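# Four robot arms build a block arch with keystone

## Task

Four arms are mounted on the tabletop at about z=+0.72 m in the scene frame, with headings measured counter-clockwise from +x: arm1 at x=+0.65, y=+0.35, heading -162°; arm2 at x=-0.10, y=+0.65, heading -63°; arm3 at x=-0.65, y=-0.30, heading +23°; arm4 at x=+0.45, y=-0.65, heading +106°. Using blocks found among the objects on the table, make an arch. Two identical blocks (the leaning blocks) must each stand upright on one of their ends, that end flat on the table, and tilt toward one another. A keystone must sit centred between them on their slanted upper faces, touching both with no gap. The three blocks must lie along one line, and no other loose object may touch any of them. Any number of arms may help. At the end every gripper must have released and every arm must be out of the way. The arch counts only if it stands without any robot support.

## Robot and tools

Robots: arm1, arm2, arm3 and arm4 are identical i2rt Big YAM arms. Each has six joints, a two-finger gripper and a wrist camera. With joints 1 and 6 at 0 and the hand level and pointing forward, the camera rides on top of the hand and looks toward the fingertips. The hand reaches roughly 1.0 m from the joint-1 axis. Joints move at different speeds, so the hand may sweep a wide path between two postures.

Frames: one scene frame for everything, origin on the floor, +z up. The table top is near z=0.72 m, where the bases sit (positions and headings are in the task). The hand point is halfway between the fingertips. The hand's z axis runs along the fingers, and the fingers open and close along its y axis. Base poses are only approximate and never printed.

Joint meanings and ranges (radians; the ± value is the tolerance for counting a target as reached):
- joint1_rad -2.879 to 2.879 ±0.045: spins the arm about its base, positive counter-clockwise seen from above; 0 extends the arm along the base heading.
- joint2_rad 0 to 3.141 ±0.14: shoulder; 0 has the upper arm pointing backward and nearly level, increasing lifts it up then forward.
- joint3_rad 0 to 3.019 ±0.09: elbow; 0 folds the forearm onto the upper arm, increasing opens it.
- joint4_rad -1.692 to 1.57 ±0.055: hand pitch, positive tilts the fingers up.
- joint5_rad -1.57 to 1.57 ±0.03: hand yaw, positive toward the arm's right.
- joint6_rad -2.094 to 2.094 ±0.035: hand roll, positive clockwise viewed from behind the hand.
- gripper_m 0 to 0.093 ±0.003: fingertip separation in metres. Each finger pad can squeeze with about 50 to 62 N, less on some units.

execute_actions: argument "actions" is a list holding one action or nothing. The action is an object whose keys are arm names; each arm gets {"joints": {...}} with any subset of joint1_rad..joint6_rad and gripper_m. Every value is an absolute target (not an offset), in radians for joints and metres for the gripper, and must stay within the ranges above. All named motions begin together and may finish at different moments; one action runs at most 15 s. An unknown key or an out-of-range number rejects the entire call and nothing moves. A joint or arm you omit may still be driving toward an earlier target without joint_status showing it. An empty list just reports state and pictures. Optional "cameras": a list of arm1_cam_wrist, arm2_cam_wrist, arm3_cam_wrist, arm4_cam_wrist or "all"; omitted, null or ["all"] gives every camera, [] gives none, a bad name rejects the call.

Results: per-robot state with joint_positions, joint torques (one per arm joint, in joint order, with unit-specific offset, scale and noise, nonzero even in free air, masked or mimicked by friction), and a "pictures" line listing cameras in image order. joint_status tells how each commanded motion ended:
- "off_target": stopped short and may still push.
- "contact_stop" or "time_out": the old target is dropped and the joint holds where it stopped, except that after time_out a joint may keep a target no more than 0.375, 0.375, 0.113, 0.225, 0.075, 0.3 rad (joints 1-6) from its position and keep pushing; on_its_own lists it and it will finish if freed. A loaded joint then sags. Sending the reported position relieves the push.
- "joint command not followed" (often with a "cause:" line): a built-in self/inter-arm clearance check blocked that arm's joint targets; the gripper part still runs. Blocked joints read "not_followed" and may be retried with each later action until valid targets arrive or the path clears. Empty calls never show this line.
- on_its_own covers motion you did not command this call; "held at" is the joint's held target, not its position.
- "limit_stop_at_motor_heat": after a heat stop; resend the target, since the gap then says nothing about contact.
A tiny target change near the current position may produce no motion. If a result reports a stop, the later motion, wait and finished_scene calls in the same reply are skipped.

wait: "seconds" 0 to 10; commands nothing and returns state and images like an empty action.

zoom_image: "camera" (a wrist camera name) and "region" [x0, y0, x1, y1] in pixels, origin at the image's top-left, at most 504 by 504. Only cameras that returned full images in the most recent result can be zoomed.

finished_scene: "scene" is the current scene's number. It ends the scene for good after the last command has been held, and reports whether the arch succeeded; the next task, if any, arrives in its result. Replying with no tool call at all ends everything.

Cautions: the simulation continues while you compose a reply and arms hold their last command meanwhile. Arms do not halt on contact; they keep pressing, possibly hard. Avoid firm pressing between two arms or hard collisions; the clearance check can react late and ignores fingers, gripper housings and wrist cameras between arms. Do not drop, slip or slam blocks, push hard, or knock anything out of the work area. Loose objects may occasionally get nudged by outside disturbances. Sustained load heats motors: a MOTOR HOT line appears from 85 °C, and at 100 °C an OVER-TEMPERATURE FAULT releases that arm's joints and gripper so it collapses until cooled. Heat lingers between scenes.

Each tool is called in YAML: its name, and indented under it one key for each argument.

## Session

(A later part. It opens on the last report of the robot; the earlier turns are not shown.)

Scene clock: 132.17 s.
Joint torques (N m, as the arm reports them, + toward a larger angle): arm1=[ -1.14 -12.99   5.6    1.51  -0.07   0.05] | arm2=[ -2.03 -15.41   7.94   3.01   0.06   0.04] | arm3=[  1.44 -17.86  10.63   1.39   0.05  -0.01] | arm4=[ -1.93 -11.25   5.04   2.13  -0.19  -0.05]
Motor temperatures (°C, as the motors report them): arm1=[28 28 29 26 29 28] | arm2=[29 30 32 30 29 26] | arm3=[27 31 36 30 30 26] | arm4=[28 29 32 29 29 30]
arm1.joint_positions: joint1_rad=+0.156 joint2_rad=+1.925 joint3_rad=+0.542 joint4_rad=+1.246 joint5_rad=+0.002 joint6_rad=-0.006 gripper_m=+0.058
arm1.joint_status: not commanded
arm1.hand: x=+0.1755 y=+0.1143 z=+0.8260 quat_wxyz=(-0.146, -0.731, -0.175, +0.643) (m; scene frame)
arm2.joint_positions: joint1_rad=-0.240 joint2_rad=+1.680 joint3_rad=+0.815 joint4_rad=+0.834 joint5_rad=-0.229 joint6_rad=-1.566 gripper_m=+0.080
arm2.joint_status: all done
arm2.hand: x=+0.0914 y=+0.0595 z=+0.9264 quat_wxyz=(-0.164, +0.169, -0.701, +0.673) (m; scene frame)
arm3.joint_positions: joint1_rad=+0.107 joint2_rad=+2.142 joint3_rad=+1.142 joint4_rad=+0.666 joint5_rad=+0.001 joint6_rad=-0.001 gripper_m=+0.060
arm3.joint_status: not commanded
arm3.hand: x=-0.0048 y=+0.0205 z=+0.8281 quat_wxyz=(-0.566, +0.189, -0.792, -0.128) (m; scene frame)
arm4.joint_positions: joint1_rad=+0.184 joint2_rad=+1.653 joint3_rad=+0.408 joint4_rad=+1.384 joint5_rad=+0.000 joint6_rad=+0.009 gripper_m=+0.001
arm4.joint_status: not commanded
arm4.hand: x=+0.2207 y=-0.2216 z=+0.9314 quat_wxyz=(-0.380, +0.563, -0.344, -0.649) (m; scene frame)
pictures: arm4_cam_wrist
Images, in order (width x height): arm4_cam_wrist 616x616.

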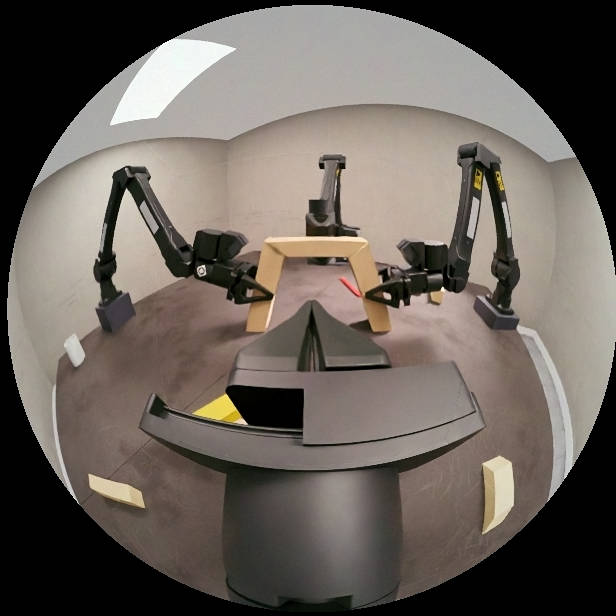

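execute_actions:
  actions:
    - {"arm2":{"joints":{"gripper_m":0.093,"joint2_rad":1.56,"joint3_rad":0.64,"joint4_rad":0.92}}}
  cameras: ["arm4_cam_wrist"]

execute_actions:
  actions:
    - {"arm2":{"joints":{"joint2_rad":1.3,"joint3_rad":0.45,"joint4_rad":0.9}},"arm1":{"joints":{"gripper_m":0.093,"joint2_rad":1.925,"joint3_rad":0.542,"joint4_rad":1.248}}}
  cameras: ["arm4_cam_wrist"]

Scene clock: 133.27 s.
Joint torques (N m, as the arm reports them, + toward a larger angle): arm1=[ -0.98 -13.07   5.67   1.5   -0.07   0.06] | arm2=[ -2.13 -12.81   7.4    2.93   0.04   0.04] | arm3=[  1.75 -17.92  10.84   1.45   0.     0.02] | arm4=[ -1.78 -11.47   4.92   1.95  -0.2   -0.02]
Motor temperatures (°C, as the motors report them): arm1=[28 28 29 26 29 28] | arm2=[29 30 32 30 29 26] | arm3=[27 31 36 30 30 26] | arm4=[28 29 31 29 29 30]
arm1.joint_positions: joint1_rad=+0.156 joint2_rad=+1.925 joint3_rad=+0.542 joint4_rad=+1.246 joint5_rad=+0.002 joint6_rad=-0.006 gripper_m=+0.058
arm1.joint_status: not commanded
arm1.hand: x=+0.1755 y=+0.1143 z=+0.8260 quat_wxyz=(-0.146, -0.731, -0.175, +0.643) (m; scene frame)
arm2.joint_positions: joint1_rad=-0.240 joint2_rad=+1.559 joint3_rad=+0.641 joint4_rad=+0.906 joint5_rad=-0.227 joint6_rad=-1.566 gripper_m=+0.093
arm2.joint_status: all done
arm2.hand: x=+0.0764 y=+0.1185 z=+0.9295 quat_wxyz=(-0.163, +0.169, -0.694, +0.681) (m; scene frame)
arm3.joint_positions: joint1_rad=+0.107 joint2_rad=+2.142 joint3_rad=+1.142 joint4_rad=+0.666 joint5_rad=+0.001 joint6_rad=-0.001 gripper_m=+0.060
arm3.joint_status: not commanded
arm3.hand: x=-0.0048 y=+0.0205 z=+0.8281 quat_wxyz=(-0.566, +0.189, -0.792, -0.128) (m; scene frame)
arm4.joint_positions: joint1_rad=+0.184 joint2_rad=+1.653 joint3_rad=+0.408 joint4_rad=+1.384 joint5_rad=+0.000 joint6_rad=+0.009 gripper_m=+0.001
arm4.joint_status: not commanded
arm4.hand: x=+0.2207 y=-0.2216 z=+0.9314 quat_wxyz=(-0.380, +0.563, -0.344, -0.649) (m; scene frame)
pictures: arm4_cam_wrist
Images, in order (width x height): arm4_cam_wrist 616x616.

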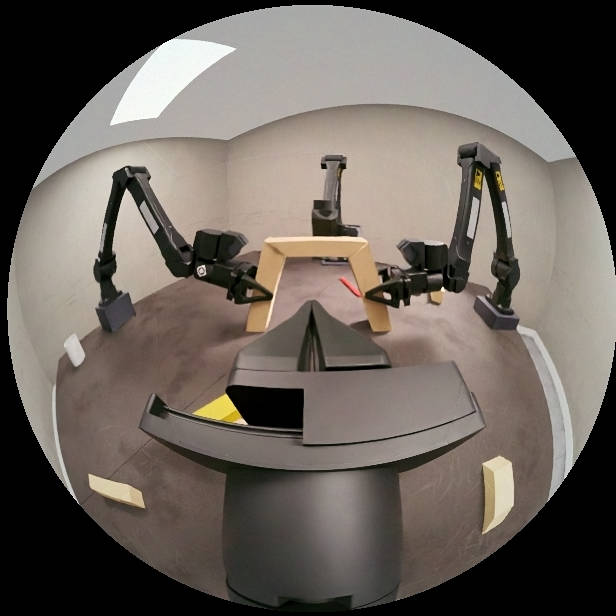

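Scene clock: 134.30 s.
Joint torques (N m, as the arm reports them, + toward a larger angle): arm1=[ -1.03 -12.45   3.58   1.44  -0.08   0.06] | arm2=[-2.06 -8.07  8.04  1.95  0.05  0.04] | arm3=[  1.22 -18.2   10.88   1.22   0.04   0.01] | arm4=[ -1.61 -11.55   4.86   2.16  -0.19  -0.05]
Motor temperatures (°C, as the motors report them): arm1=[28 28 29 26 29 28] | arm2=[29 30 32 30 29 26] | arm3=[27 31 36 30 30 26] | arm4=[28 29 31 29 29 30]
arm1.joint_positions: joint1_rad=+0.156 joint2_rad=+1.925 joint3_rad=+0.540 joint4_rad=+1.246 joint5_rad=+0.001 joint6_rad=-0.006 gripper_m=+0.093
arm1.joint_status: all done
arm1.hand: x=+0.1761 y=+0.1146 z=+0.8254 quat_wxyz=(-0.145, -0.731, -0.175, +0.643) (m; scene frame)
arm2.joint_positions: joint1_rad=-0.240 joint2_rad=+1.294 joint3_rad=+0.450 joint4_rad=+0.906 joint5_rad=-0.227 joint6_rad=-1.566 gripper_m=+0.093
arm2.joint_status: all done
arm2.hand: x=+0.0572 y=+0.1963 z=+0.9684 quat_wxyz=(-0.164, +0.169, -0.668, +0.706) (m; scene frame)
arm3.joint_positions: joint1_rad=+0.107 joint2_rad=+2.142 joint3_rad=+1.142 joint4_rad=+0.666 joint5_rad=+0.001 joint6_rad=-0.001 gripper_m=+0.060
arm3.joint_status: not commanded
arm3.hand: x=-0.0048 y=+0.0205 z=+0.8281 quat_wxyz=(-0.566, +0.189, -0.792, -0.128) (m; scene frame)
arm4.joint_positions: joint1_rad=+0.184 joint2_rad=+1.653 joint3_rad=+0.408 joint4_rad=+1.384 joint5_rad=+0.000 joint6_rad=+0.009 gripper_m=+0.001
arm4.joint_status: not commanded
arm4.hand: x=+0.2207 y=-0.2216 z=+0.9314 quat_wxyz=(-0.380, +0.563, -0.344, -0.649) (m; scene frame)
pictures: arm4_cam_wrist
Images, in order (width x height): arm4_cam_wrist 616x616.

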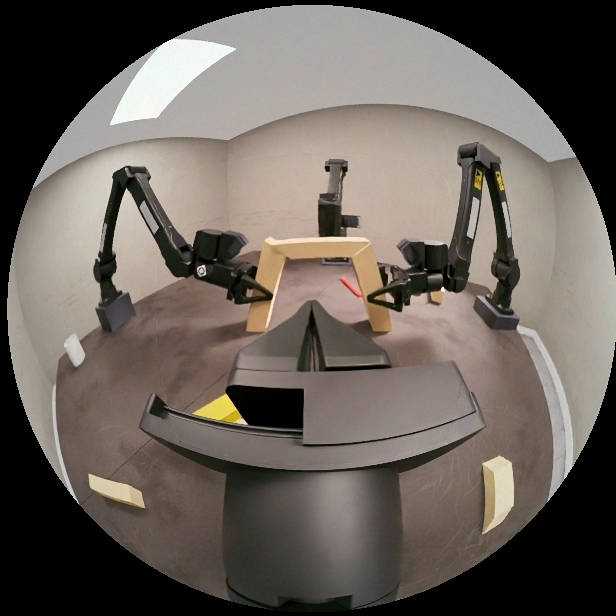

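Release arm3.

execute_actions:
  actions:
    - {"arm3":{"joints":{"gripper_m":0.093,"joint2_rad":2.142,"joint3_rad":1.142,"joint4_rad":0.666}}}
  cameras: ["arm4_cam_wrist"]

zoom_image:
  camera: "arm4_cam_wrist"
  region: [240, 200, 400, 340]

Scene clock: 135.03 s.
Joint torques (N m, as the arm reports them, + toward a larger angle): arm1=[ -0.94 -12.65   3.63   1.44  -0.07   0.06] | arm2=[-2.06 -7.91  8.11  1.99  0.05  0.05] | arm3=[  2.11 -17.51   6.51   1.82   0.07   0.06] | arm4=[ -1.48 -11.44   4.97   2.09  -0.2   -0.04]
Motor temperatures (°C, as the motors report them): arm1=[28 28 29 26 29 28] | arm2=[29 30 31 30 29 26] | arm3=[27 31 36 30 30 26] | arm4=[28 29 31 29 29 30]
arm1.joint_positions: joint1_rad=+0.156 joint2_rad=+1.925 joint3_rad=+0.540 joint4_rad=+1.246 joint5_rad=+0.001 joint6_rad=-0.006 gripper_m=+0.093
arm1.joint_status: not commanded
arm1.hand: x=+0.1761 y=+0.1146 z=+0.8254 quat_wxyz=(-0.145, -0.731, -0.175, +0.643) (m; scene frame)
arm2.joint_positions: joint1_rad=-0.240 joint2_rad=+1.294 joint3_rad=+0.450 joint4_rad=+0.906 joint5_rad=-0.227 joint6_rad=-1.566 gripper_m=+0.093
arm2.joint_status: not commanded
arm2.hand: x=+0.0572 y=+0.1963 z=+0.9684 quat_wxyz=(-0.164, +0.169, -0.668, +0.706) (m; scene frame)
arm3.joint_positions: joint1_rad=+0.107 joint2_rad=+2.142 joint3_rad=+1.142 joint4_rad=+0.666 joint5_rad=+0.001 joint6_rad=+0.001 gripper_m=+0.093
arm3.joint_status: all done
arm3.hand: x=-0.0048 y=+0.0205 z=+0.8281 quat_wxyz=(-0.566, +0.188, -0.792, -0.128) (m; scene frame)
arm4.joint_positions: joint1_rad=+0.184 joint2_rad=+1.653 joint3_rad=+0.408 joint4_rad=+1.384 joint5_rad=+0.000 joint6_rad=+0.009 gripper_m=+0.001
arm4.joint_status: not commanded
arm4.hand: x=+0.2207 y=-0.2216 z=+0.9314 quat_wxyz=(-0.380, +0.563, -0.344, -0.649) (m; scene frame)
pictures: arm4_cam_wrist
Images, in order (width x height): arm4_cam_wrist 616x616.

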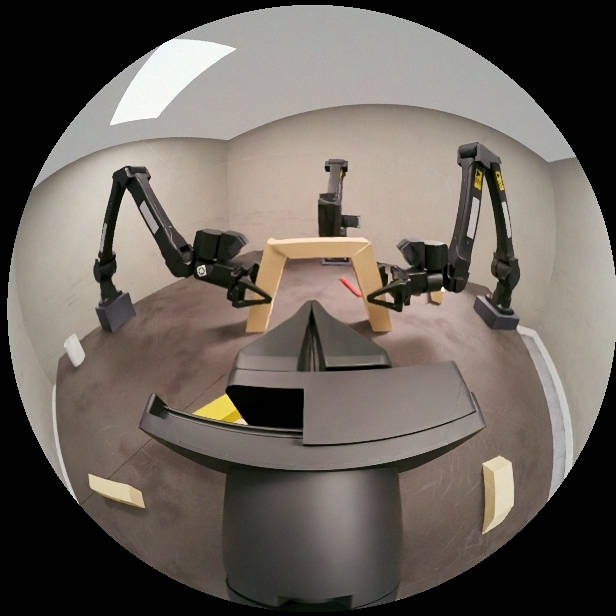

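Region (240, 200, 400, 340) of arm4_cam_wrist's 616x616 image, scaled by 3.150, with more detail than that image has; it fills the top 441 rows of this view, and the rest is white.

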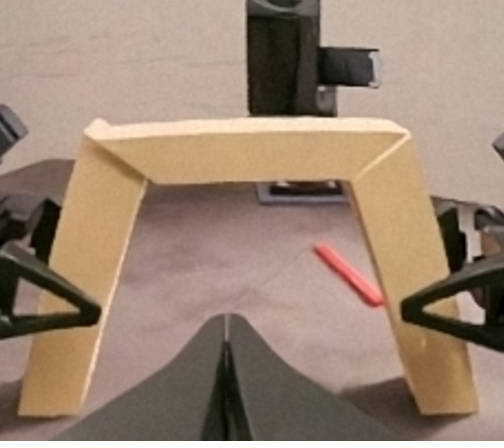

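execute_actions:
  actions:
    - {"arm3":{"joints":{"joint2_rad":1.75,"joint3_rad":0.64,"joint4_rad":0.78}},"arm1":{"joints":{"joint2_rad":1.63,"joint3_rad":0.28,"joint4_rad":1.23}}}
  cameras: ["arm4_cam_wrist"]

Scene clock: 136.50 s.
Joint torques (N m, as the arm reports them, + toward a larger angle): arm1=[-1.02 -8.68  3.64  0.93 -0.06  0.05] | arm2=[-2.04 -7.83  8.08  2.01  0.04  0.03] | arm3=[  1.6  -11.08   5.81   2.74   0.06   0.  ] | arm4=[ -1.51 -11.05   4.89   2.07  -0.16  -0.03]
Motor temperatures (°C, as the motors report them): arm1=[28 28 29 26 29 28] | arm2=[29 30 31 30 29 26] | arm3=[27 31 35 30 30 26] | arm4=[28 29 31 29 29 30]
arm1.joint_positions: joint1_rad=+0.156 joint2_rad=+1.634 joint3_rad=+0.281 joint4_rad=+1.241 joint5_rad=+0.001 joint6_rad=-0.006 gripper_m=+0.093
arm1.joint_status: all done
arm1.hand: x=+0.2580 y=+0.1548 z=+0.8754 quat_wxyz=(-0.148, -0.723, -0.173, +0.652) (m; scene frame)
arm2.joint_positions: joint1_rad=-0.240 joint2_rad=+1.294 joint3_rad=+0.450 joint4_rad=+0.906 joint5_rad=-0.227 joint6_rad=-1.566 gripper_m=+0.093
arm2.joint_status: not commanded
arm2.hand: x=+0.0572 y=+0.1963 z=+0.9684 quat_wxyz=(-0.164, +0.169, -0.668, +0.706) (m; scene frame)
arm3.joint_positions: joint1_rad=+0.107 joint2_rad=+1.743 joint3_rad=+0.638 joint4_rad=+0.759 joint5_rad=+0.001 joint6_rad=+0.001 gripper_m=+0.093
arm3.joint_status: all done
arm3.hand: x=-0.1535 y=-0.0526 z=+0.8852 quat_wxyz=(-0.562, +0.189, -0.795, -0.127) (m; scene frame)
arm4.joint_positions: joint1_rad=+0.184 joint2_rad=+1.653 joint3_rad=+0.408 joint4_rad=+1.384 joint5_rad=+0.000 joint6_rad=+0.009 gripper_m=+0.001
arm4.joint_status: not commanded
arm4.hand: x=+0.2207 y=-0.2216 z=+0.9314 quat_wxyz=(-0.380, +0.563, -0.344, -0.649) (m; scene frame)
pictures: arm4_cam_wrist
Images, in order (width x height): arm4_cam_wrist 616x616.

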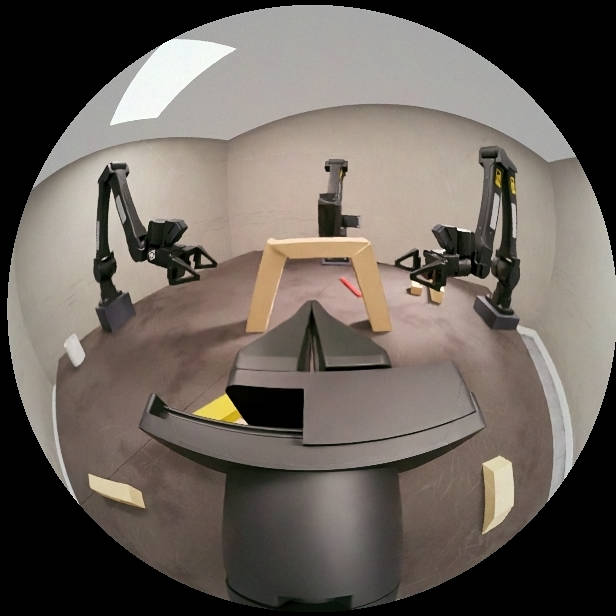

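Move everything clearer and inspect.

execute_actions:
  actions:
    - {"arm1":{"joints":{"joint2_rad":1.0,"joint3_rad":0.6,"joint4_rad":-0.3}},"arm2":{"joints":{"joint2_rad":0.8,"joint3_rad":0.6,"joint4_rad":-0.3,"joint5_rad":0,"joint6_rad":0}},"arm3":{"joints":{"joint2_rad":1.1,"joint3_rad":0.7,"joint4_rad":-0.2}}}

zoom_image:
  camera: "arm4_cam_wrist"
  region: [235, 220, 405, 345]

Scene clock: 138.83 s.
Joint torques (N m, as the arm reports them, + toward a larger angle): arm1=[-1.06 -5.29 11.52  0.46 -0.07  0.05] | arm2=[-2.03 -2.66 12.86  1.78  0.08  0.1 ] | arm3=[ 1.99 -6.8  12.82  0.89  0.07  0.02] | arm4=[ -2.07 -11.04   4.9    2.06  -0.21  -0.08]
Motor temperatures (°C, as the motors report them): arm1=[28 28 29 26 29 28] | arm2=[29 30 32 30 29 26] | arm3=[27 30 36 30 30 26] | arm4=[28 29 31 29 29 30]
arm1.joint_positions: joint1_rad=+0.156 joint2_rad=+0.999 joint3_rad=+0.584 joint4_rad=-0.286 joint5_rad=+0.001 joint6_rad=-0.006 gripper_m=+0.093
arm1.joint_status: all done
arm1.hand: x=+0.2844 y=+0.1674 z=+0.9449 quat_wxyz=(-0.092, -0.881, -0.210, +0.414) (m; scene frame)
arm2.joint_positions: joint1_rad=-0.240 joint2_rad=+0.790 joint3_rad=+0.577 joint4_rad=-0.290 joint5_rad=-0.003 joint6_rad=-0.012 gripper_m=+0.093
arm2.joint_status: all done
arm2.hand: x=-0.0008 y=+0.2706 z=+0.9752 quat_wxyz=(-0.395, -0.523, -0.686, +0.316) (m; scene frame)
arm3.joint_positions: joint1_rad=+0.107 joint2_rad=+1.103 joint3_rad=+0.663 joint4_rad=-0.182 joint5_rad=+0.001 joint6_rad=+0.001 gripper_m=+0.093
arm3.joint_status: all done
arm3.hand: x=-0.2435 y=-0.0959 z=+1.0108 quat_wxyz=(-0.447, +0.205, -0.865, -0.100) (m; scene frame)
arm4.joint_positions: joint1_rad=+0.184 joint2_rad=+1.653 joint3_rad=+0.408 joint4_rad=+1.384 joint5_rad=+0.000 joint6_rad=+0.009 gripper_m=+0.001
arm4.joint_status: not commanded
arm4.hand: x=+0.2207 y=-0.2216 z=+0.9314 quat_wxyz=(-0.380, +0.563, -0.344, -0.649) (m; scene frame)
pictures: arm1_cam_wrist, arm2_cam_wrist, arm3_cam_wrist, arm4_cam_wrist
Images, in order (width x height): arm1_cam_wrist 616x616, arm2_cam_wrist 616x616, arm3_cam_wrist 616x616, arm4_cam_wrist 616x616.

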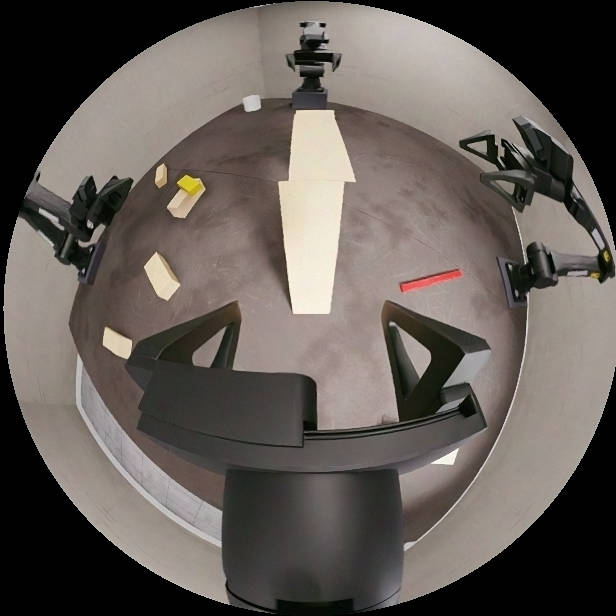

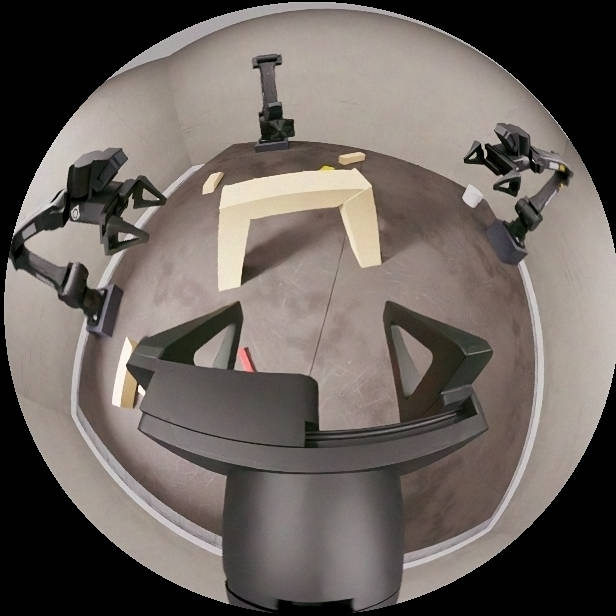

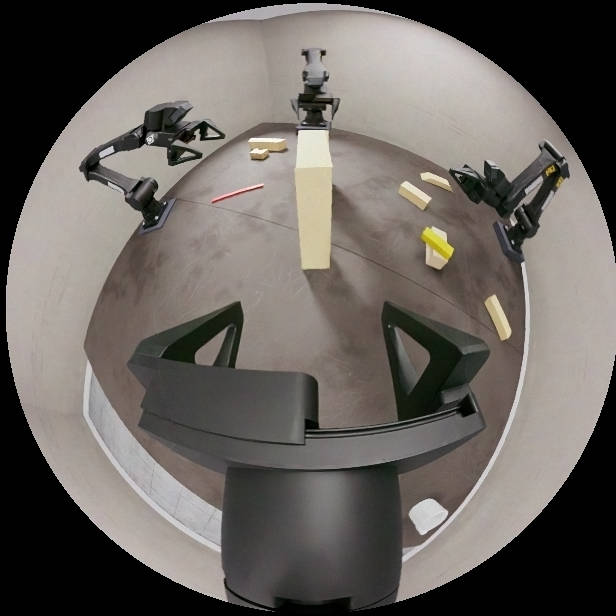

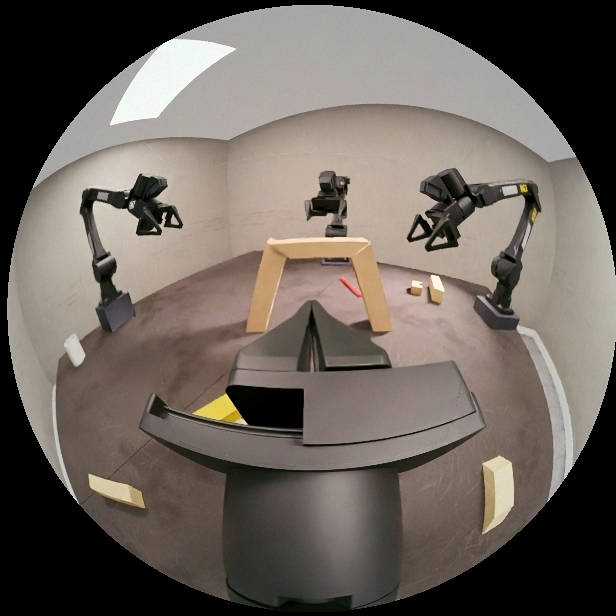

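Region (235, 220, 405, 345) of arm4_cam_wrist's 616x616 image, scaled by 2.965, with more detail than that image has; it fills the top 371 rows of this view, and the rest is white.

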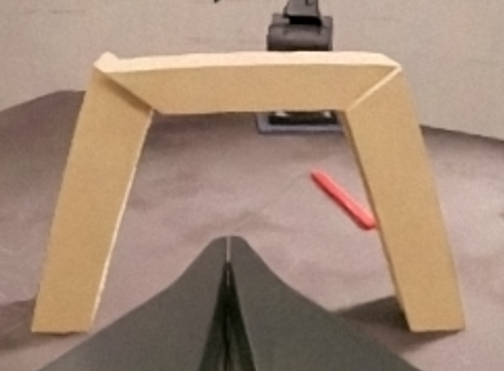

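zoom_image:
  camera: "arm1_cam_wrist"
  region: [250, 90, 390, 330]

zoom_image:
  camera: "arm3_cam_wrist"
  region: [260, 110, 370, 280]

Region (250, 90, 390, 330) of arm1_cam_wrist's 616x616 image, scaled by 2.100, with more detail than that image has; it fills the left 294 columns of this view, and the rest is white.

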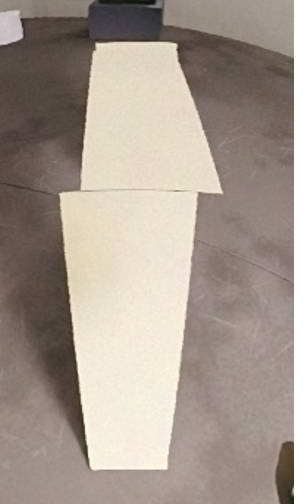

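Region (260, 110, 370, 280) of arm3_cam_wrist's 616x616 image, scaled by 2.965, with more detail than that image has; it fills the left 326 columns of this view, and the rest is white.

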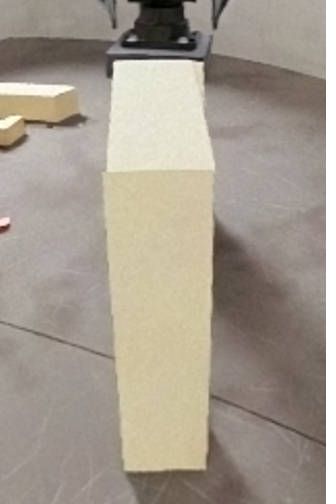

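execute_actions:
  actions:
    - {"arm1":{"joints":{"joint2_rad":1.15,"joint3_rad":0.75,"joint4_rad":-0.15}}}
  cameras: []

execute_actions:
  actions:
    - {"arm1":{"joints":{"joint2_rad":1.33,"joint3_rad":0.81,"joint4_rad":-0.03}}}
  cameras: ["arm1_cam_wrist","arm4_cam_wrist"]

Scene clock: 140.67 s.
Joint torques (N m, as the arm reports them, + toward a larger angle): arm1=[-0.98 -7.44 13.47  1.95 -0.07  0.06] | arm2=[-2.08 -2.69 12.86  1.8   0.09  0.11] | arm3=[ 2.16 -6.98 12.97  0.66  0.02 -0.02] | arm4=[ -1.38 -11.32   4.96   1.99  -0.2   -0.04]
Motor temperatures (°C, as the motors report them): arm1=[28 27 30 26 29 28] | arm2=[29 30 32 30 29 26] | arm3=[27 30 36 29 30 26] | arm4=[28 29 31 29 29 30]
arm1.joint_positions: joint1_rad=+0.156 joint2_rad=+1.145 joint3_rad=+0.714 joint4_rad=-0.168 joint5_rad=+0.001 joint6_rad=-0.006 gripper_m=+0.093
arm1.joint_status: all done
arm1.hand: x=+0.2258 y=+0.1382 z=+0.9769 quat_wxyz=(-0.102, -0.859, -0.205, +0.458) (m; scene frame)
arm2.joint_positions: joint1_rad=-0.240 joint2_rad=+0.790 joint3_rad=+0.577 joint4_rad=-0.290 joint5_rad=-0.003 joint6_rad=-0.011 gripper_m=+0.093
arm2.joint_status: not commanded
arm2.hand: x=-0.0008 y=+0.2706 z=+0.9752 quat_wxyz=(-0.395, -0.523, -0.686, +0.316) (m; scene frame)
arm3.joint_positions: joint1_rad=+0.107 joint2_rad=+1.103 joint3_rad=+0.663 joint4_rad=-0.182 joint5_rad=+0.001 joint6_rad=+0.001 gripper_m=+0.093
arm3.joint_status: not commanded
arm3.hand: x=-0.2435 y=-0.0959 z=+1.0108 quat_wxyz=(-0.447, +0.205, -0.865, -0.100) (m; scene frame)
arm4.joint_positions: joint1_rad=+0.184 joint2_rad=+1.653 joint3_rad=+0.408 joint4_rad=+1.384 joint5_rad=+0.000 joint6_rad=+0.009 gripper_m=+0.001
arm4.joint_status: not commanded
arm4.hand: x=+0.2207 y=-0.2216 z=+0.9314 quat_wxyz=(-0.380, +0.563, -0.344, -0.649) (m; scene frame)
pictures: none
No camera images: the call's "cameras" was empty. Leave "cameras" out to get every camera's image.

Scene clock: 141.83 s.
Joint torques (N m, as the arm reports them, + toward a larger angle): arm1=[ -1.14 -10.54  12.35   2.04  -0.07   0.05] | arm2=[-2.06 -2.69 12.86  1.76  0.09  0.12] | arm3=[ 1.08 -7.59 12.96  0.88  0.04  0.02] | arm4=[ -1.85 -11.57   4.93   2.18  -0.2   -0.03]
Motor temperatures (°C, as the motors report them): arm1=[28 27 30 26 29 28] | arm2=[29 30 32 30 29 26] | arm3=[27 30 36 29 30 26] | arm4=[28 29 31 29 29 30]
arm1.joint_positions: joint1_rad=+0.156 joint2_rad=+1.332 joint3_rad=+0.779 joint4_rad=-0.051 joint5_rad=+0.001 joint6_rad=-0.006 gripper_m=+0.093
arm1.joint_status: all done
arm1.hand: x=+0.1820 y=+0.1167 z=+0.9470 quat_wxyz=(-0.102, -0.860, -0.205, +0.457) (m; scene frame)
arm2.joint_positions: joint1_rad=-0.240 joint2_rad=+0.790 joint3_rad=+0.577 joint4_rad=-0.290 joint5_rad=-0.003 joint6_rad=-0.011 gripper_m=+0.093
arm2.joint_status: not commanded
arm2.hand: x=-0.0008 y=+0.2706 z=+0.9752 quat_wxyz=(-0.395, -0.523, -0.686, +0.316) (m; scene frame)
arm3.joint_positions: joint1_rad=+0.107 joint2_rad=+1.103 joint3_rad=+0.663 joint4_rad=-0.182 joint5_rad=+0.001 joint6_rad=+0.001 gripper_m=+0.093
arm3.joint_status: not commanded
arm3.hand: x=-0.2435 y=-0.0959 z=+1.0108 quat_wxyz=(-0.447, +0.205, -0.865, -0.100) (m; scene frame)
arm4.joint_positions: joint1_rad=+0.184 joint2_rad=+1.653 joint3_rad=+0.408 joint4_rad=+1.384 joint5_rad=+0.000 joint6_rad=+0.009 gripper_m=+0.001
arm4.joint_status: not commanded
arm4.hand: x=+0.2207 y=-0.2216 z=+0.9314 quat_wxyz=(-0.380, +0.563, -0.344, -0.649) (m; scene frame)
pictures: arm1_cam_wrist, arm4_cam_wrist
Images, in order (width x height): arm1_cam_wrist 616x616, arm4_cam_wrist 616x616.

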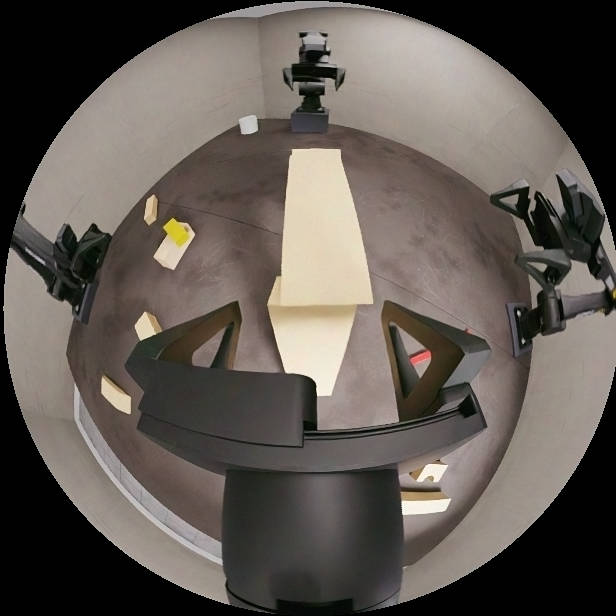

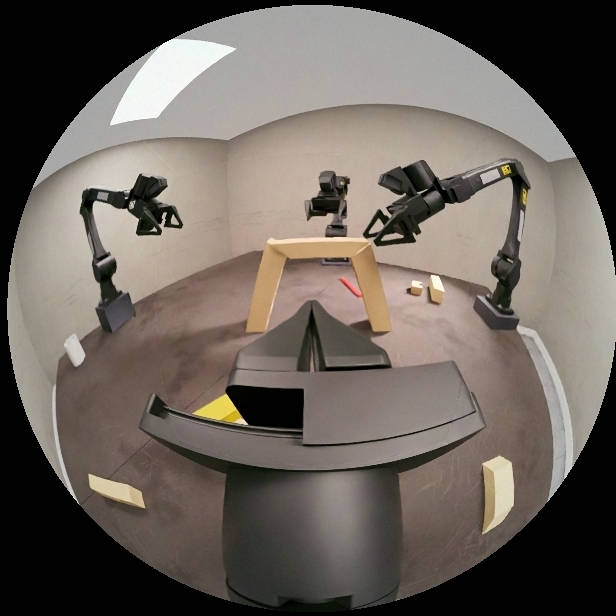

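execute_actions:
  actions:
    - {"arm1":{"joints":{"joint2_rad":1.42,"joint3_rad":0.88}}}
  cameras: ["arm1_cam_wrist","arm4_cam_wrist"]

zoom_image:
  camera: "arm4_cam_wrist"
  region: [260, 180, 440, 300]

Scene clock: 142.93 s.
Joint torques (N m, as the arm reports them, + toward a larger angle): arm1=[ -0.96 -10.69  13.05   1.93  -0.06   0.05] | arm2=[-1.95 -2.6  12.83  1.8   0.08  0.12] | arm3=[ 1.28 -7.31 12.74  0.93 -0.02  0.01] | arm4=[ -1.65 -11.47   4.92   2.05  -0.22  -0.04]
Motor temperatures (°C, as the motors report them): arm1=[28 27 30 26 29 28] | arm2=[29 30 32 30 29 26] | arm3=[27 30 36 29 30 26] | arm4=[28 29 31 29 29 30]
arm1.joint_positions: joint1_rad=+0.156 joint2_rad=+1.410 joint3_rad=+0.842 joint4_rad=-0.049 joint5_rad=+0.001 joint6_rad=-0.006 gripper_m=+0.093
arm1.joint_status: all done
arm1.hand: x=+0.1595 y=+0.1056 z=+0.9399 quat_wxyz=(-0.101, -0.863, -0.206, +0.451) (m; scene frame)
arm2.joint_positions: joint1_rad=-0.240 joint2_rad=+0.790 joint3_rad=+0.577 joint4_rad=-0.290 joint5_rad=-0.003 joint6_rad=-0.011 gripper_m=+0.093
arm2.joint_status: not commanded
arm2.hand: x=-0.0008 y=+0.2706 z=+0.9752 quat_wxyz=(-0.395, -0.523, -0.686, +0.316) (m; scene frame)
arm3.joint_positions: joint1_rad=+0.107 joint2_rad=+1.103 joint3_rad=+0.663 joint4_rad=-0.182 joint5_rad=+0.001 joint6_rad=+0.001 gripper_m=+0.093
arm3.joint_status: not commanded
arm3.hand: x=-0.2435 y=-0.0959 z=+1.0108 quat_wxyz=(-0.447, +0.205, -0.865, -0.100) (m; scene frame)
arm4.joint_positions: joint1_rad=+0.184 joint2_rad=+1.653 joint3_rad=+0.408 joint4_rad=+1.384 joint5_rad=+0.000 joint6_rad=+0.009 gripper_m=+0.001
arm4.joint_status: not commanded
arm4.hand: x=+0.2207 y=-0.2216 z=+0.9314 quat_wxyz=(-0.380, +0.563, -0.344, -0.649) (m; scene frame)
pictures: arm1_cam_wrist, arm4_cam_wrist
Images, in order (width x height): arm1_cam_wrist 616x616, arm4_cam_wrist 616x616.

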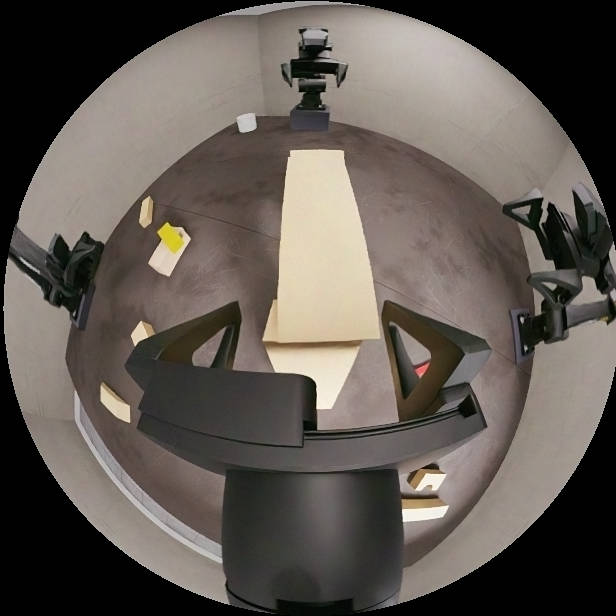

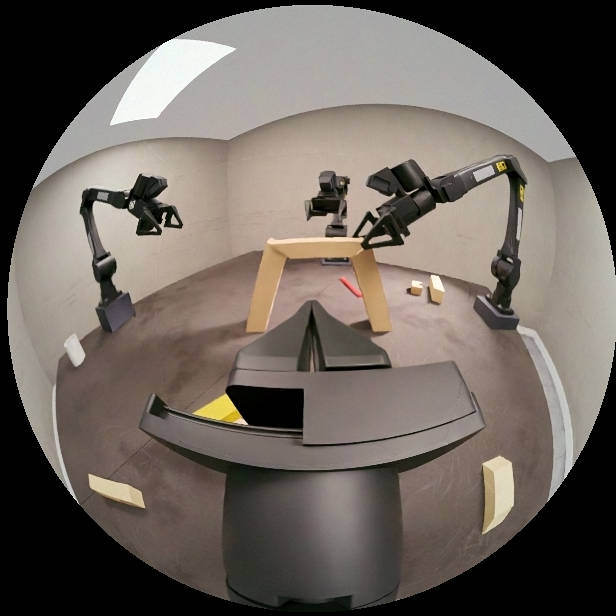

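Region (260, 180, 440, 300) of arm4_cam_wrist's 616x616 image, scaled by 2.800, with more detail than that image has.

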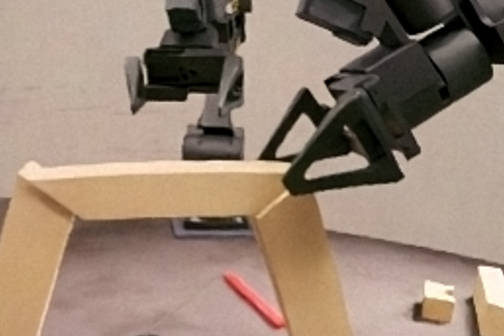

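execute_actions:
  actions:
    - {"arm1":{"joints":{"joint2_rad":1.45}}}
  cameras: []

execute_actions:
  actions:
    - {"arm1":{"joints":{"gripper_m":0.055}}}
  cameras: ["arm1_cam_wrist","arm4_cam_wrist"]

zoom_image:
  camera: "arm4_cam_wrist"
  region: [240, 200, 420, 345]

Scene clock: 143.77 s.
Joint torques (N m, as the arm reports them, + toward a larger angle): arm1=[ -0.96 -10.52  12.73   1.92  -0.06   0.05] | arm2=[-2.03 -2.64 12.82  1.77  0.09  0.11] | arm3=[ 1.46 -7.33 13.08  0.75  0.08 -0.01] | arm4=[ -1.78 -11.33   4.95   2.09  -0.18  -0.06]
Motor temperatures (°C, as the motors report them): arm1=[28 27 30 26 29 28] | arm2=[29 30 32 30 29 26] | arm3=[27 30 36 29 30 26] | arm4=[28 29 31 29 29 30]
arm1.joint_positions: joint1_rad=+0.156 joint2_rad=+1.436 joint3_rad=+0.842 joint4_rad=-0.049 joint5_rad=+0.001 joint6_rad=-0.006 gripper_m=+0.093
arm1.joint_status: all done
arm1.hand: x=+0.1587 y=+0.1053 z=+0.9262 quat_wxyz=(-0.098, -0.869, -0.207, +0.439) (m; scene frame)
arm2.joint_positions: joint1_rad=-0.240 joint2_rad=+0.790 joint3_rad=+0.577 joint4_rad=-0.290 joint5_rad=-0.003 joint6_rad=-0.011 gripper_m=+0.093
arm2.joint_status: not commanded
arm2.hand: x=-0.0008 y=+0.2706 z=+0.9752 quat_wxyz=(-0.395, -0.523, -0.686, +0.316) (m; scene frame)
arm3.joint_positions: joint1_rad=+0.107 joint2_rad=+1.103 joint3_rad=+0.663 joint4_rad=-0.182 joint5_rad=+0.001 joint6_rad=+0.001 gripper_m=+0.093
arm3.joint_status: not commanded
arm3.hand: x=-0.2435 y=-0.0959 z=+1.0108 quat_wxyz=(-0.447, +0.205, -0.865, -0.100) (m; scene frame)
arm4.joint_positions: joint1_rad=+0.184 joint2_rad=+1.653 joint3_rad=+0.408 joint4_rad=+1.384 joint5_rad=+0.000 joint6_rad=+0.009 gripper_m=+0.001
arm4.joint_status: not commanded
arm4.hand: x=+0.2207 y=-0.2216 z=+0.9314 quat_wxyz=(-0.380, +0.563, -0.344, -0.649) (m; scene frame)
pictures: none
No camera images: the call's "cameras" was empty. Leave "cameras" out to get every camera's image.

Scene clock: 144.33 s.
Joint torques (N m, as the arm reports them, + toward a larger angle): arm1=[ -0.84 -10.52  12.77   1.94  -0.04   0.06] | arm2=[-2.   -2.76 12.83  1.76  0.09  0.1 ] | arm3=[ 1.64 -7.26 12.94  0.82  0.05  0.  ] | arm4=[ -1.85 -11.19   4.9    1.93  -0.22  -0.04]
Motor temperatures (°C, as the motors report them): arm1=[28 27 30 26 29 28] | arm2=[29 29 32 30 29 26] | arm3=[27 30 36 29 30 26] | arm4=[28 29 31 29 29 30]
arm1.joint_positions: joint1_rad=+0.155 joint2_rad=+1.436 joint3_rad=+0.842 joint4_rad=-0.049 joint5_rad=+0.001 joint6_rad=-0.006 gripper_m=+0.060
arm1.joint_status: gripper_m off_target (ended at +0.060, target +0.055)
arm1.hand: x=+0.1585 y=+0.1056 z=+0.9262 quat_wxyz=(-0.098, -0.869, -0.207, +0.439) (m; scene frame)
arm2.joint_positions: joint1_rad=-0.240 joint2_rad=+0.790 joint3_rad=+0.577 joint4_rad=-0.290 joint5_rad=-0.003 joint6_rad=-0.011 gripper_m=+0.093
arm2.joint_status: not commanded
arm2.hand: x=-0.0008 y=+0.2706 z=+0.9752 quat_wxyz=(-0.395, -0.523, -0.686, +0.316) (m; scene frame)
arm3.joint_positions: joint1_rad=+0.107 joint2_rad=+1.103 joint3_rad=+0.663 joint4_rad=-0.182 joint5_rad=+0.001 joint6_rad=+0.001 gripper_m=+0.093
arm3.joint_status: not commanded
arm3.hand: x=-0.2435 y=-0.0959 z=+1.0108 quat_wxyz=(-0.447, +0.205, -0.865, -0.100) (m; scene frame)
arm4.joint_positions: joint1_rad=+0.184 joint2_rad=+1.653 joint3_rad=+0.408 joint4_rad=+1.384 joint5_rad=+0.000 joint6_rad=+0.009 gripper_m=+0.001
arm4.joint_status: not commanded
arm4.hand: x=+0.2207 y=-0.2216 z=+0.9314 quat_wxyz=(-0.380, +0.563, -0.344, -0.649) (m; scene frame)
pictures: arm1_cam_wrist, arm4_cam_wrist
Images, in order (width x height): arm1_cam_wrist 616x616, arm4_cam_wrist 616x616.

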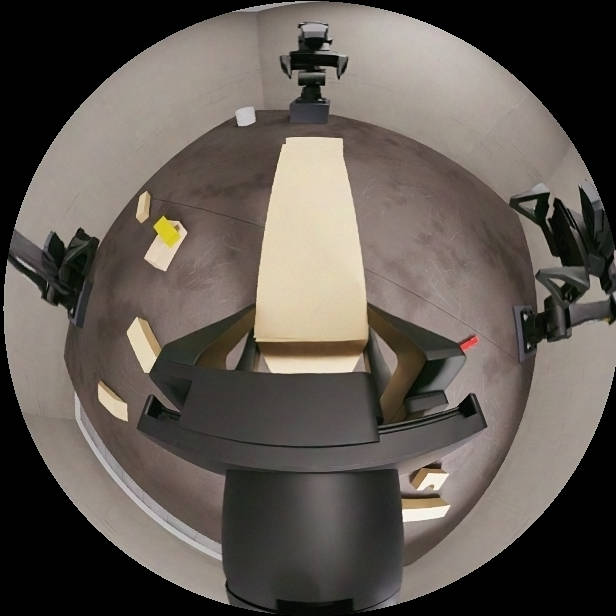

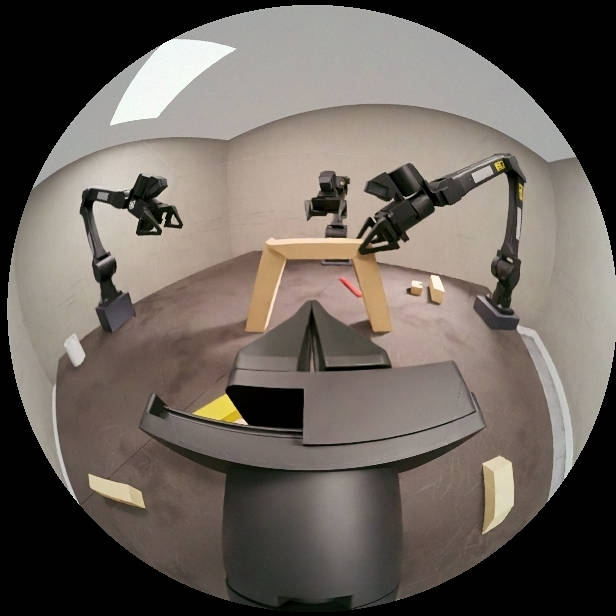

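Region (240, 200, 420, 345) of arm4_cam_wrist's 616x616 image, scaled by 2.800, with more detail than that image has; it fills the top 406 rows of this view, and the rest is white.

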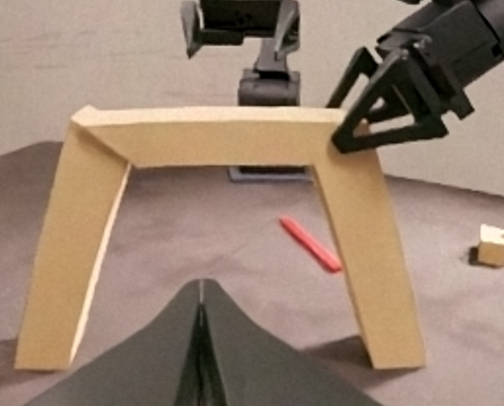

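Gripper closed to .060, so aligned. Release and retreat.

execute_actions:
  actions:
    - {"arm1":{"joints":{"gripper_m":0.093,"joint2_rad":1.436}}}
  cameras: []

execute_actions:
  actions:
    - {"arm1":{"joints":{"joint2_rad":1.05,"joint3_rad":0.66,"joint4_rad":-0.2}}}

zoom_image:
  camera: "arm1_cam_wrist"
  region: [240, 90, 390, 340]

zoom_image:
  camera: "arm3_cam_wrist"
  region: [260, 110, 370, 280]

zoom_image:
  camera: "arm4_cam_wrist"
  region: [235, 220, 405, 345]

Scene clock: 145.10 s.
Joint torques (N m, as the arm reports them, + toward a larger angle): arm1=[ -0.88 -11.81  12.78   1.97  -0.04   0.05] | arm2=[-1.94 -2.68 12.86  1.76  0.08  0.11] | arm3=[ 1.34 -7.12 12.86  0.86  0.05  0.01] | arm4=[ -1.78 -11.2    5.02   2.03  -0.17  -0.05]
Motor temperatures (°C, as the motors report them): arm1=[28 27 30 26 29 28] | arm2=[29 29 32 30 29 26] | arm3=[27 30 36 29 30 26] | arm4=[28 29 31 29 29 30]
arm1.joint_positions: joint1_rad=+0.155 joint2_rad=+1.436 joint3_rad=+0.842 joint4_rad=-0.049 joint5_rad=+0.001 joint6_rad=-0.006 gripper_m=+0.093
arm1.joint_status: all done
arm1.hand: x=+0.1585 y=+0.1056 z=+0.9262 quat_wxyz=(-0.098, -0.869, -0.207, +0.439) (m; scene frame)
arm2.joint_positions: joint1_rad=-0.240 joint2_rad=+0.790 joint3_rad=+0.577 joint4_rad=-0.290 joint5_rad=-0.003 joint6_rad=-0.011 gripper_m=+0.093
arm2.joint_status: not commanded
arm2.hand: x=-0.0008 y=+0.2706 z=+0.9752 quat_wxyz=(-0.395, -0.523, -0.686, +0.316) (m; scene frame)
arm3.joint_positions: joint1_rad=+0.107 joint2_rad=+1.103 joint3_rad=+0.663 joint4_rad=-0.182 joint5_rad=+0.001 joint6_rad=+0.001 gripper_m=+0.093
arm3.joint_status: not commanded
arm3.hand: x=-0.2435 y=-0.0959 z=+1.0108 quat_wxyz=(-0.447, +0.205, -0.865, -0.100) (m; scene frame)
arm4.joint_positions: joint1_rad=+0.184 joint2_rad=+1.653 joint3_rad=+0.408 joint4_rad=+1.384 joint5_rad=+0.000 joint6_rad=+0.009 gripper_m=+0.001
arm4.joint_status: not commanded
arm4.hand: x=+0.2207 y=-0.2216 z=+0.9314 quat_wxyz=(-0.380, +0.563, -0.344, -0.649) (m; scene frame)
pictures: none
No camera images: the call's "cameras" was empty. Leave "cameras" out to get every camera's image.

Scene clock: 146.30 s.
Joint torques (N m, as the arm reports them, + toward a larger angle): arm1=[-0.88 -5.86 10.96  0.75 -0.03  0.05] | arm2=[-1.86 -2.61 12.87  1.79  0.08  0.12] | arm3=[ 1.03 -6.32 13.1   0.9   0.04  0.05] | arm4=[ -1.29 -11.21   4.91   2.07  -0.21  -0.04]
Motor temperatures (°C, as the motors report them): arm1=[28 27 31 26 29 28] | arm2=[29 29 32 30 29 26] | arm3=[27 30 37 29 30 26] | arm4=[28 29 31 29 29 30]
arm1.joint_positions: joint1_rad=+0.155 joint2_rad=+1.044 joint3_rad=+0.653 joint4_rad=-0.189 joint5_rad=+0.001 joint6_rad=-0.006 gripper_m=+0.093
arm1.joint_status: all done
arm1.hand: x=+0.2511 y=+0.1510 z=+0.9831 quat_wxyz=(-0.104, -0.855, -0.204, +0.466) (m; scene frame)
arm2.joint_positions: joint1_rad=-0.240 joint2_rad=+0.790 joint3_rad=+0.577 joint4_rad=-0.290 joint5_rad=-0.003 joint6_rad=-0.011 gripper_m=+0.093
arm2.joint_status: not commanded
arm2.hand: x=-0.0008 y=+0.2706 z=+0.9752 quat_wxyz=(-0.395, -0.523, -0.686, +0.316) (m; scene frame)
arm3.joint_positions: joint1_rad=+0.107 joint2_rad=+1.103 joint3_rad=+0.663 joint4_rad=-0.182 joint5_rad=+0.001 joint6_rad=+0.001 gripper_m=+0.093
arm3.joint_status: not commanded
arm3.hand: x=-0.2435 y=-0.0959 z=+1.0108 quat_wxyz=(-0.447, +0.205, -0.865, -0.100) (m; scene frame)
arm4.joint_positions: joint1_rad=+0.184 joint2_rad=+1.653 joint3_rad=+0.408 joint4_rad=+1.384 joint5_rad=+0.000 joint6_rad=+0.009 gripper_m=+0.001
arm4.joint_status: not commanded
arm4.hand: x=+0.2207 y=-0.2216 z=+0.9314 quat_wxyz=(-0.380, +0.563, -0.344, -0.649) (m; scene frame)
pictures: arm1_cam_wrist, arm2_cam_wrist, arm3_cam_wrist, arm4_cam_wrist
Images, in order (width x height): arm1_cam_wrist 616x616, arm2_cam_wrist 616x616, arm3_cam_wrist 616x616, arm4_cam_wrist 616x616.

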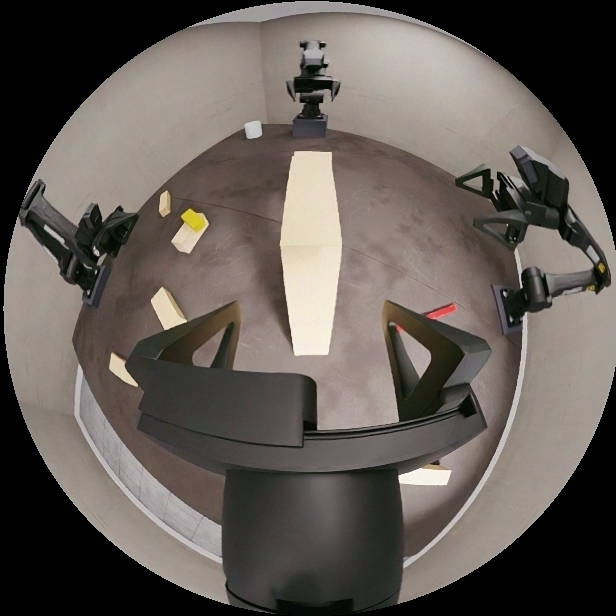

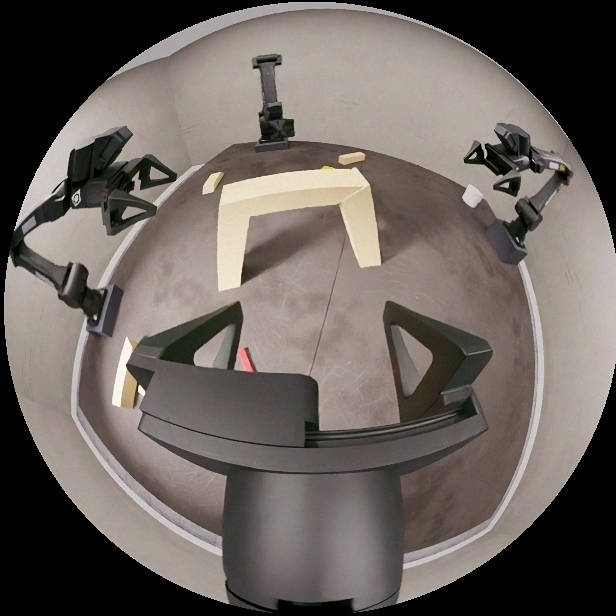

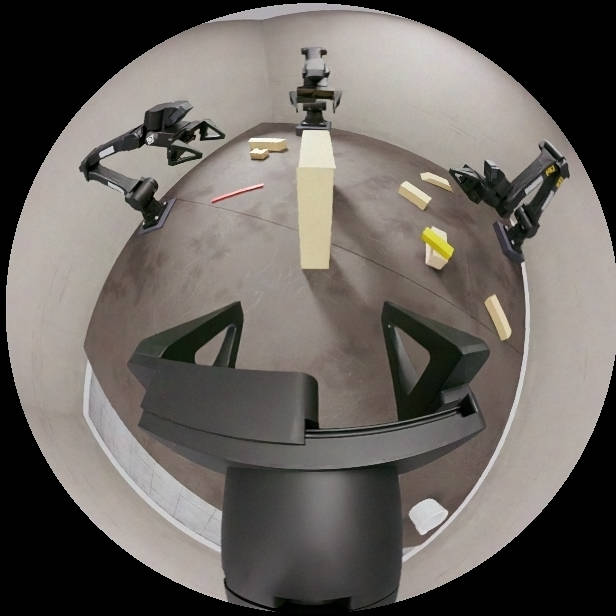

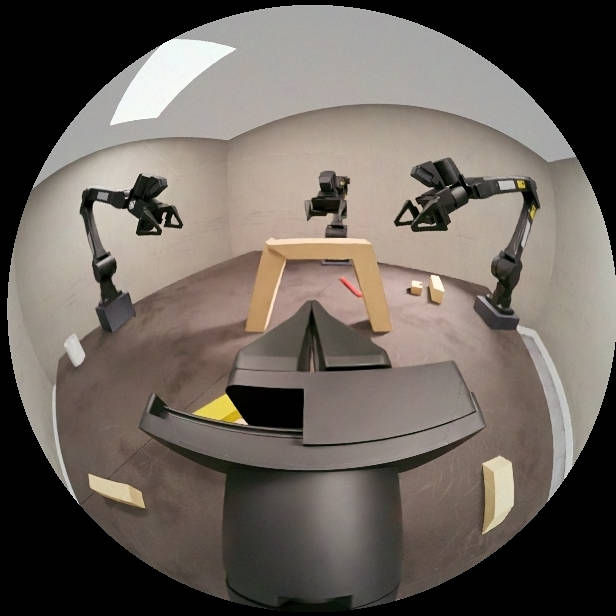

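Region (240, 90, 390, 340) of arm1_cam_wrist's 616x616 image, scaled by 2.016, with more detail than that image has; it fills the left 302 columns of this view, and the rest is white.

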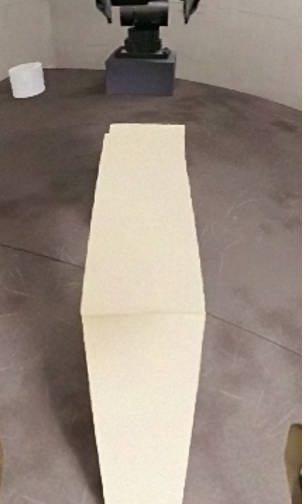

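Region (260, 110, 370, 280) of arm3_cam_wrist's 616x616 image, scaled by 2.965, with more detail than that image has; it fills the left 326 columns of this view, and the rest is white.

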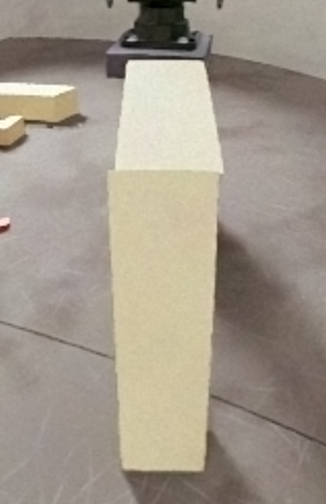

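Region (235, 220, 405, 345) of arm4_cam_wrist's 616x616 image, scaled by 2.965, with more detail than that image has; it fills the top 371 rows of this view, and the rest is white.

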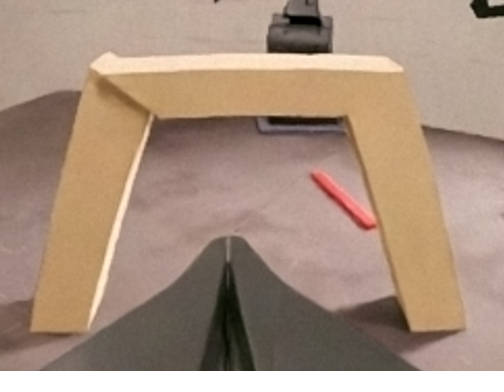

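finished_scene:
  scene: 1

The scene is finished: the task was done.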